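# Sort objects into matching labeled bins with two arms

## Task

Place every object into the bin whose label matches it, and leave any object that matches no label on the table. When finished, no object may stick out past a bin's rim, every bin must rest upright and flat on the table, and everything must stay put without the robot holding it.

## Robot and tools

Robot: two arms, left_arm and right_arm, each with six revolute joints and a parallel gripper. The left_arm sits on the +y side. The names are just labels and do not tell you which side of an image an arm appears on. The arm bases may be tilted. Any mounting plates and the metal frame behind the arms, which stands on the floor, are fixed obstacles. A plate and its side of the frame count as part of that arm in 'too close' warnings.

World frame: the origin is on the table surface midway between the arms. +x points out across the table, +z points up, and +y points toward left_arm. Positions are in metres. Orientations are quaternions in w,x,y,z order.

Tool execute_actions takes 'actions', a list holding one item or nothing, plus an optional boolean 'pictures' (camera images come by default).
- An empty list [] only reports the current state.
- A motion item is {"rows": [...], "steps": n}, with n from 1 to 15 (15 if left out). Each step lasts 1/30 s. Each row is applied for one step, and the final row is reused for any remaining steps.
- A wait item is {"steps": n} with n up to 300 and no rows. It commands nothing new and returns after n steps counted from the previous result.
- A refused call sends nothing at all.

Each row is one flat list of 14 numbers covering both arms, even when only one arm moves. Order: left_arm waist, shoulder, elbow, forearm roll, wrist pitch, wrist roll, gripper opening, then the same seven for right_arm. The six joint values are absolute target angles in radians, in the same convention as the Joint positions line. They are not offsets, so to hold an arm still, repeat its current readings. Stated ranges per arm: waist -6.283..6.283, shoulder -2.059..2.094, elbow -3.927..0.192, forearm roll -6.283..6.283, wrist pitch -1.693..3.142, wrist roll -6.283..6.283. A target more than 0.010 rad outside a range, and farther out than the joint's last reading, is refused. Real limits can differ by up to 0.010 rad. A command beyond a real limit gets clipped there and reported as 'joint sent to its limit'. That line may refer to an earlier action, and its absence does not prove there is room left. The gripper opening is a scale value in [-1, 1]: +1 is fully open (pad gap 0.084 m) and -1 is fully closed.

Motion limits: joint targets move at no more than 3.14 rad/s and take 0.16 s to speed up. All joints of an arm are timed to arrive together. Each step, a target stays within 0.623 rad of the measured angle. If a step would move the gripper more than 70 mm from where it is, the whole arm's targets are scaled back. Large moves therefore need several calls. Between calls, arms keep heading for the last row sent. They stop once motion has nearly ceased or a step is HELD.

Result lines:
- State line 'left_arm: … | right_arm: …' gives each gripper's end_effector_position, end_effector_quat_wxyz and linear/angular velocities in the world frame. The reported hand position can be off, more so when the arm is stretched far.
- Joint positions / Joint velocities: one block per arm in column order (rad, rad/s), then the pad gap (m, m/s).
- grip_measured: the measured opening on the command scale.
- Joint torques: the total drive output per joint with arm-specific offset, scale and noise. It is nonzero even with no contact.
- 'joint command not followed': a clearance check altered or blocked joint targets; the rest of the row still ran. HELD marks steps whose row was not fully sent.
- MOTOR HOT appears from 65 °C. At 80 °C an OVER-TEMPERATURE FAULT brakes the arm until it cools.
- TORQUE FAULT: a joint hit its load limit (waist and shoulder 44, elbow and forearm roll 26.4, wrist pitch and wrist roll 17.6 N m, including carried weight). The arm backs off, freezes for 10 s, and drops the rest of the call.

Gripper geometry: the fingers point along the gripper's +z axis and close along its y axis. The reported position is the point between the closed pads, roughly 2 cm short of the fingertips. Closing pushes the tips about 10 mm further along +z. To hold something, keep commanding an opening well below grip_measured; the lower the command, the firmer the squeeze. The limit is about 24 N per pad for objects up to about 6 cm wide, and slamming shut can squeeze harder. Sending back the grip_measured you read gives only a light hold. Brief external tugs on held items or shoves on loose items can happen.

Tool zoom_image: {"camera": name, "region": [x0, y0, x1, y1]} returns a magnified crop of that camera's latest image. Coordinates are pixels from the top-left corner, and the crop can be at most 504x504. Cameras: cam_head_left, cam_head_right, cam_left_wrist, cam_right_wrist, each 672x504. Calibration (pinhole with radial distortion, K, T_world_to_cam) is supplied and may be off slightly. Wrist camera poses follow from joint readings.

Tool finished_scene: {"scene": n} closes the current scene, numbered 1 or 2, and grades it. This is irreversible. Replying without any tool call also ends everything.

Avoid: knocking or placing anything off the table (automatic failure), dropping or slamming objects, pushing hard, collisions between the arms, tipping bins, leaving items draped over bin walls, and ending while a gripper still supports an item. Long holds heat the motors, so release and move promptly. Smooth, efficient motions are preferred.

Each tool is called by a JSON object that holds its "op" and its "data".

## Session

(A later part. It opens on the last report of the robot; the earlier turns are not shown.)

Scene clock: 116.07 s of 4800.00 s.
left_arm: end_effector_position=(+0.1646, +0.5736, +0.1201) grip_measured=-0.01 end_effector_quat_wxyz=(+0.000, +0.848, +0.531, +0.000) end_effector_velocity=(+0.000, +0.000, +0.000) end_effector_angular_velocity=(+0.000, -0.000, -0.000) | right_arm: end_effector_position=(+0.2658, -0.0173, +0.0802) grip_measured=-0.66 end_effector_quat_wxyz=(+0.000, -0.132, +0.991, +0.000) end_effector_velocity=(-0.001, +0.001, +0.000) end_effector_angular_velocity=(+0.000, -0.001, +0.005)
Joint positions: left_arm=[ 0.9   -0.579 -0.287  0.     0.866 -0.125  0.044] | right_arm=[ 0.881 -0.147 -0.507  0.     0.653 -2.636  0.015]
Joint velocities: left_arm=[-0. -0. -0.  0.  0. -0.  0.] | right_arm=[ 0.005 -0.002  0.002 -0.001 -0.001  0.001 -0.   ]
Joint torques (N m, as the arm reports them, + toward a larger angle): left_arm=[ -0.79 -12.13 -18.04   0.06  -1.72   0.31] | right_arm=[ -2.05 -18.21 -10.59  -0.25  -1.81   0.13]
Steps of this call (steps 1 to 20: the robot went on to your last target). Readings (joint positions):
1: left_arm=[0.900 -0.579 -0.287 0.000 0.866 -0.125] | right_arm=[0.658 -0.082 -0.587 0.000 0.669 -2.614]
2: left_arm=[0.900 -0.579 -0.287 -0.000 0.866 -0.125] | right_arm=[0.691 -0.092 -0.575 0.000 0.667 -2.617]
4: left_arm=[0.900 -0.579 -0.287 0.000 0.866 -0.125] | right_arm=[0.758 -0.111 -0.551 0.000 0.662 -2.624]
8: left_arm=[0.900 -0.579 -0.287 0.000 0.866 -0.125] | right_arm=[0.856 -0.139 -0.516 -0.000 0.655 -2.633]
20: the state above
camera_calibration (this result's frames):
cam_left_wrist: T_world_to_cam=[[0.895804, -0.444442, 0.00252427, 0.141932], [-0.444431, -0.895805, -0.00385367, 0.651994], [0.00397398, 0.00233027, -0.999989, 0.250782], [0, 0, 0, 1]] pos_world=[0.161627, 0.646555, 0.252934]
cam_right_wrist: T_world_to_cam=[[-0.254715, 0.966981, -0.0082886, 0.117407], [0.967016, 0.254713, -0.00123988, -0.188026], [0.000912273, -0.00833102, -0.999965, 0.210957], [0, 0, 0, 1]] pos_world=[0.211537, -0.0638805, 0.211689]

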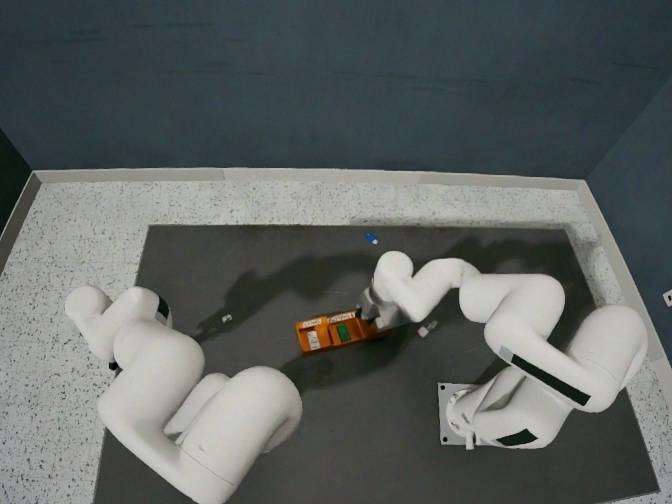

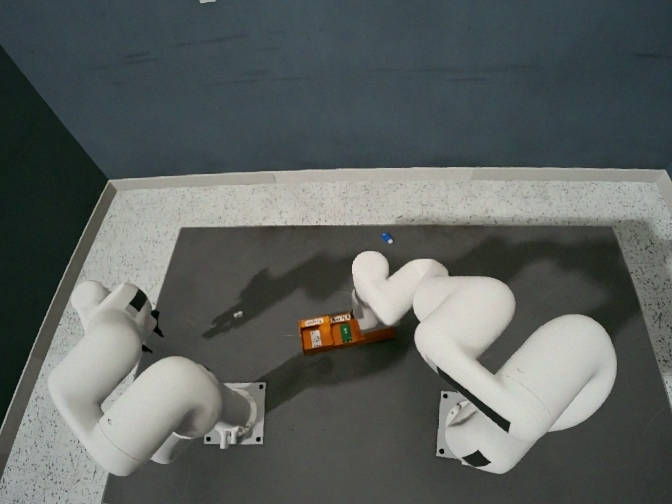

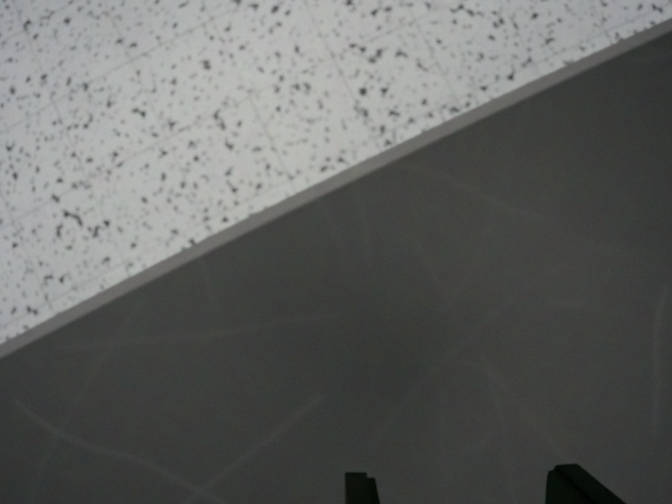

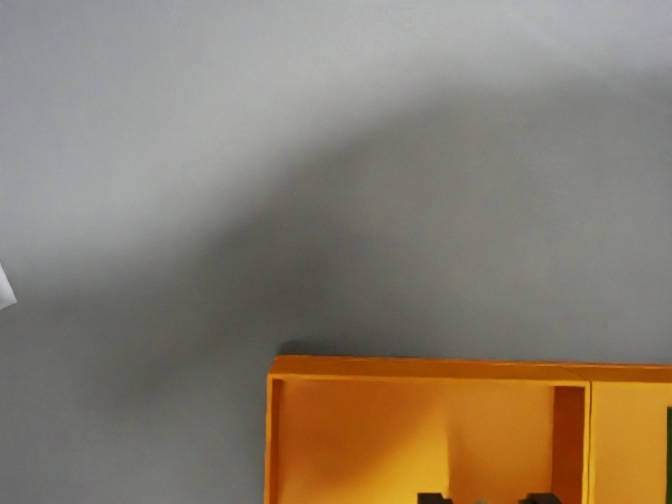

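{"op": "execute_actions", "data": {"actions": [{"rows":[[0.9,-0.579,-0.287,0,0.866,-0.125,0,0.875,0.0,-0.476,0,0.476,-2.64,-0.9]]}], "pictures": false}}

{"op": "execute_actions", "data": {"actions": [{"rows":[[0.9,-0.579,-0.287,0,0.866,-0.125,0,0.875,0.0,-0.476,0,0.476,-2.64,-0.45]],"steps":8}], "pictures": false}}

{"op": "execute_actions", "data": {"actions": [{"rows":[[0.9,-0.579,-0.287,0,0.866,-0.125,0,0.875,-0.16,-0.505,0,0.665,-2.64,-0.45]],"steps":10}], "pictures": false}}

{"op": "execute_actions", "data": {"actions": [{"rows":[[0.9,-0.579,-0.287,0,0.866,-0.125,0,0.75,-0.2,-0.75,0,0.95,-2.75,-0.45]]}], "pictures": false}}

{"op": "execute_actions", "data": {"actions": [{"steps":10}]}}

Scene clock: 124.53 s of 4800.00 s.
left_arm: end_effector_position=(+0.1646, +0.5736, +0.1201) grip_measured=-0.01 end_effector_quat_wxyz=(+0.000, +0.848, +0.531, +0.000) end_effector_velocity=(+0.000, +0.000, +0.000) end_effector_angular_velocity=(+0.002, -0.000, -0.000) | right_arm: end_effector_position=(+0.2663, -0.0198, +0.0321) grip_measured=-0.66 end_effector_quat_wxyz=(+0.001, -0.131, +0.991, +0.001) end_effector_velocity=(-0.002, -0.002, -0.006) end_effector_angular_velocity=(-0.001, +0.002, -0.001)
Joint positions: left_arm=[ 0.9   -0.579 -0.287  0.     0.866 -0.125  0.044] | right_arm=[ 0.875 -0.002 -0.477 -0.     0.478 -2.64   0.015]
Joint velocities: left_arm=[-0.    -0.    -0.     0.001 -0.001 -0.     0.   ] | right_arm=[-0.     0.014  0.007  0.    -0.02   0.    -0.   ]
Joint torques (N m, as the arm reports them, + toward a larger angle): left_arm=[ -0.94 -11.9  -18.53   0.39  -2.02   0.3 ] | right_arm=[ -1.68 -19.22  -9.04  -0.18  -1.78   0.06]
Steps of this call (steps 1 to 15: the robot went on to your last target; steps 16 to 90: nothing new was sent; then 4.97 s passed at rest; steps 91 to 105: all 15 steps of this action). Readings (joint positions):
91: left_arm=[0.900 -0.579 -0.287 0.000 0.866 -0.125] | right_arm=[0.882 -0.147 -0.507 -0.000 0.653 -2.636]
92: left_arm=[0.900 -0.579 -0.287 -0.000 0.866 -0.125] | right_arm=[0.882 -0.145 -0.507 -0.000 0.649 -2.636]
94: left_arm=[0.900 -0.579 -0.287 -0.000 0.866 -0.125] | right_arm=[0.881 -0.115 -0.503 -0.000 0.608 -2.637]
98: left_arm=[0.900 -0.579 -0.287 -0.000 0.866 -0.125] | right_arm=[0.876 -0.020 -0.476 0.000 0.507 -2.639]
105: the state above

Scene clock: 124.80 s of 4800.00 s.
left_arm: end_effector_position=(+0.1646, +0.5736, +0.1201) grip_measured=-0.01 end_effector_quat_wxyz=(+0.000, +0.848, +0.531, +0.000) end_effector_velocity=(+0.000, +0.000, +0.000) end_effector_angular_velocity=(+0.001, -0.001, -0.000) | right_arm: end_effector_position=(+0.2659, -0.0202, +0.0313) grip_measured=-0.47 end_effector_quat_wxyz=(+0.000, -0.131, +0.991, +0.000) end_effector_velocity=(-0.001, -0.001, -0.002) end_effector_angular_velocity=(-0.002, +0.003, -0.001)
Joint positions: left_arm=[ 0.9   -0.579 -0.287  0.     0.866 -0.125  0.044] | right_arm=[ 0.875 -0.    -0.476 -0.     0.476 -2.64   0.024]
Joint velocities: left_arm=[ 0.    -0.001 -0.    -0.    -0.     0.001 -0.   ] | right_arm=[-0.001  0.004  0.001  0.    -0.002  0.     0.001]
Joint torques (N m, as the arm reports them, + toward a larger angle): left_arm=[ -0.92 -12.09 -17.93  -0.14  -1.83   0.44] | right_arm=[ -1.61 -19.47  -9.16   0.17  -1.7    0.12]
Steps of this call (steps 1 to 8: all 8 steps of this action). Readings (joint positions):
1: left_arm=[0.900 -0.579 -0.287 0.000 0.866 -0.125] | right_arm=[0.875 -0.002 -0.477 -0.000 0.477 -2.640]
2: left_arm=[0.900 -0.579 -0.287 -0.000 0.866 -0.125] | right_arm=[0.875 -0.001 -0.477 -0.000 0.477 -2.640]
4: left_arm=[0.900 -0.579 -0.287 0.000 0.866 -0.125] | right_arm=[0.875 -0.001 -0.476 -0.000 0.476 -2.640]
8: the state above

Scene clock: 125.13 s of 4800.00 s.
left_arm: end_effector_position=(+0.1646, +0.5736, +0.1201) grip_measured=-0.01 end_effector_quat_wxyz=(+0.000, +0.848, +0.531, +0.000) end_effector_velocity=(+0.000, +0.001, +0.001) end_effector_angular_velocity=(+0.001, -0.001, -0.000) | right_arm: end_effector_position=(+0.2684, -0.0177, +0.0820) grip_measured=-0.47 end_effector_quat_wxyz=(+0.004, -0.131, +0.991, +0.003) end_effector_velocity=(-0.032, -0.030, +0.012) end_effector_angular_velocity=(-0.081, +0.085, +0.002)
Joint positions: left_arm=[ 0.9   -0.579 -0.287 -0.     0.866 -0.125  0.044] | right_arm=[ 0.875 -0.152 -0.507 -0.     0.649 -2.64   0.024]
Joint velocities: left_arm=[ 0.001  0.    -0.001 -0.    -0.     0.001 -0.   ] | right_arm=[ 0.001 -0.108  0.034  0.     0.191 -0.001 -0.   ]
Joint torques (N m, as the arm reports them, + toward a larger angle): left_arm=[ -1.03 -12.34 -18.08   0.22  -1.93   0.29] | right_arm=[ -1.81 -13.48  -9.38   0.07  -1.77   0.24]
Steps of this call (steps 1 to 10: all 10 steps of this action). Readings (joint positions):
1: left_arm=[0.900 -0.579 -0.287 -0.000 0.866 -0.125] | right_arm=[0.875 -0.000 -0.476 -0.000 0.476 -2.640]
2: left_arm=[0.900 -0.579 -0.287 -0.000 0.866 -0.125] | right_arm=[0.875 -0.003 -0.476 0.000 0.480 -2.640]
4: left_arm=[0.900 -0.579 -0.287 -0.000 0.866 -0.125] | right_arm=[0.875 -0.033 -0.479 0.000 0.522 -2.640]
8: left_arm=[0.900 -0.579 -0.287 -0.000 0.866 -0.125] | right_arm=[0.875 -0.137 -0.505 -0.000 0.631 -2.640]
10: the state above

Scene clock: 125.63 s of 4800.00 s.
left_arm: end_effector_position=(+0.1646, +0.5736, +0.1201) grip_measured=-0.01 end_effector_quat_wxyz=(+0.000, +0.848, +0.531, +0.000) end_effector_velocity=(-0.000, +0.000, -0.000) end_effector_angular_velocity=(-0.000, +0.001, -0.001) | right_arm: end_effector_position=(+0.3254, -0.0299, +0.1664) grip_measured=-0.47 end_effector_quat_wxyz=(-0.000, -0.123, +0.992, -0.000) end_effector_velocity=(-0.003, -0.015, +0.003) end_effector_angular_velocity=(-0.037, +0.050, +0.003)
Joint positions: left_arm=[ 0.9   -0.579 -0.287  0.     0.866 -0.125  0.044] | right_arm=[ 0.753 -0.199 -0.744  0.     0.943 -2.747  0.024]
Joint velocities: left_arm=[ 0.001  0.     0.     0.001  0.     0.001 -0.   ] | right_arm=[-0.025  0.004 -0.028  0.     0.087 -0.029 -0.   ]
Joint torques (N m, as the arm reports them, + toward a larger angle): left_arm=[ -0.7  -12.2  -18.21   0.23  -1.65   0.42] | right_arm=[ -1.89 -19.16 -12.56  -0.17  -1.91   0.21]
Steps of this call (steps 1 to 15: all 15 steps of this action). Readings (joint positions):
1: left_arm=[0.900 -0.579 -0.287 0.000 0.866 -0.125] | right_arm=[0.875 -0.154 -0.505 -0.000 0.655 -2.640]
2: left_arm=[0.900 -0.579 -0.287 0.000 0.866 -0.125] | right_arm=[0.874 -0.156 -0.506 0.000 0.662 -2.642]
4: left_arm=[0.900 -0.579 -0.287 0.000 0.866 -0.125] | right_arm=[0.857 -0.161 -0.535 0.000 0.708 -2.658]
8: left_arm=[0.900 -0.579 -0.287 0.000 0.866 -0.125] | right_arm=[0.794 -0.185 -0.666 -0.000 0.846 -2.711]
15: the state above

Scene clock: 125.97 s of 4800.00 s.
left_arm: end_effector_position=(+0.1646, +0.5736, +0.1201) grip_measured=-0.01 end_effector_quat_wxyz=(+0.000, +0.848, +0.531, +0.000) end_effector_velocity=(+0.000, +0.000, +0.001) end_effector_angular_velocity=(+0.001, -0.001, -0.000) | right_arm: end_effector_position=(+0.3265, -0.0303, +0.1684) grip_measured=-0.47 end_effector_quat_wxyz=(-0.000, -0.123, +0.992, -0.000) end_effector_velocity=(+0.002, -0.000, +0.002) end_effector_angular_velocity=(+0.001, -0.003, +0.000)
Joint positions: left_arm=[ 0.9   -0.579 -0.287 -0.     0.866 -0.125  0.044] | right_arm=[ 0.75  -0.2   -0.749  0.     0.95  -2.75   0.024]
Joint velocities: left_arm=[ 0.    -0.    -0.001  0.     0.     0.     0.   ] | right_arm=[-0.002 -0.    -0.005 -0.002  0.002 -0.001  0.   ]
Joint torques (N m, as the arm reports them, + toward a larger angle): left_arm=[ -0.41 -12.27 -17.76   0.03  -1.85   0.23] | right_arm=[ -2.07 -19.38 -12.22  -0.05  -1.86   0.31]
Steps of this call (steps 1 to 10: the robot went on to your last target). Readings (joint positions):
1: left_arm=[0.900 -0.579 -0.287 -0.000 0.866 -0.125] | right_arm=[0.752 -0.199 -0.745 0.000 0.946 -2.748]
2: left_arm=[0.900 -0.579 -0.287 -0.000 0.866 -0.125] | right_arm=[0.752 -0.199 -0.745 0.000 0.947 -2.749]
4: left_arm=[0.900 -0.579 -0.287 -0.000 0.866 -0.125] | right_arm=[0.751 -0.199 -0.747 0.000 0.949 -2.749]
8: left_arm=[0.900 -0.579 -0.287 -0.000 0.866 -0.125] | right_arm=[0.750 -0.200 -0.749 0.000 0.950 -2.750]
10: the state above
camera_calibration (this result's frames):
cam_left_wrist: T_world_to_cam=[[0.895804, -0.444442, 0.00252435, 0.141932], [-0.444431, -0.895805, -0.00385339, 0.651994], [0.00397394, 0.00232998, -0.999989, 0.250782], [0, 0, 0, 1]] pos_world=[0.161627, 0.646555, 0.252934]
cam_right_wrist: T_world_to_cam=[[-0.238497, 0.971101, -0.00906893, 0.14109], [0.971143, 0.238481, -0.00281394, -0.244837], [-0.000569859, -0.00947834, -0.999955, 0.2995], [0, 0, 0, 1]] pos_world=[0.271592, -0.0757849, 0.300077]

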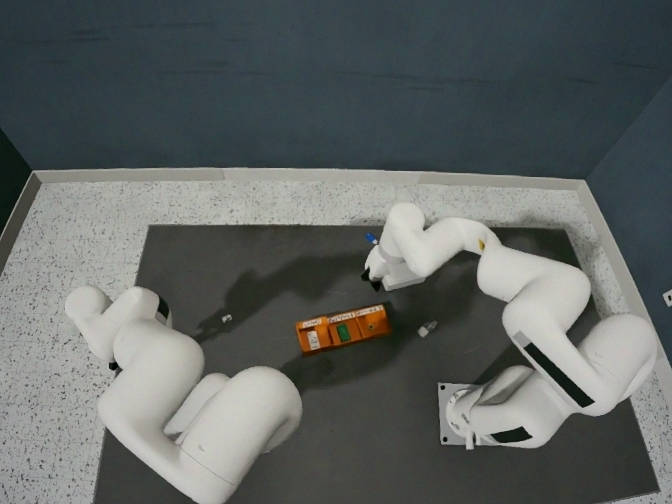

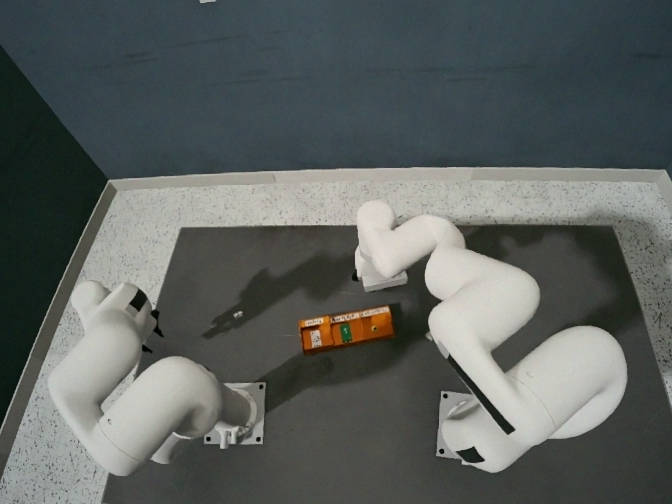

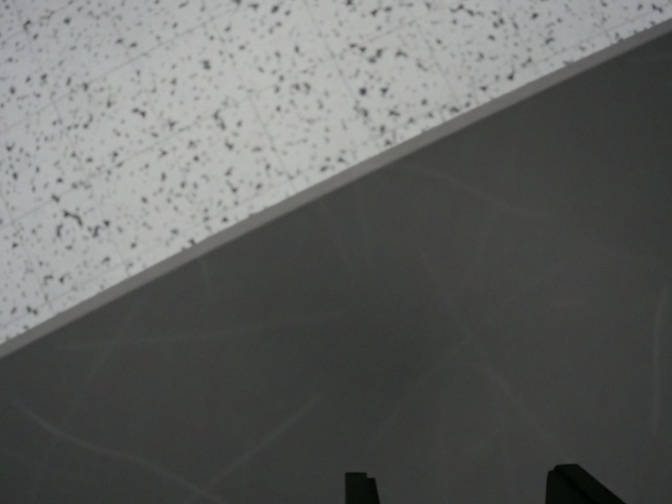

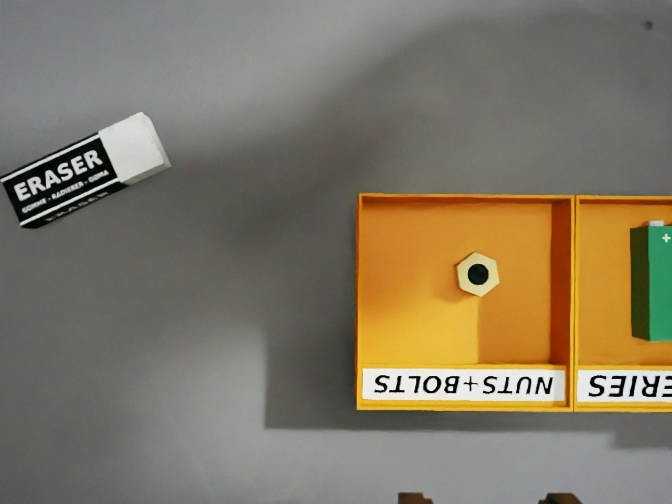

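{"op": "finished_scene", "data": {"scene": 2}}

The scene is finished: the task was done.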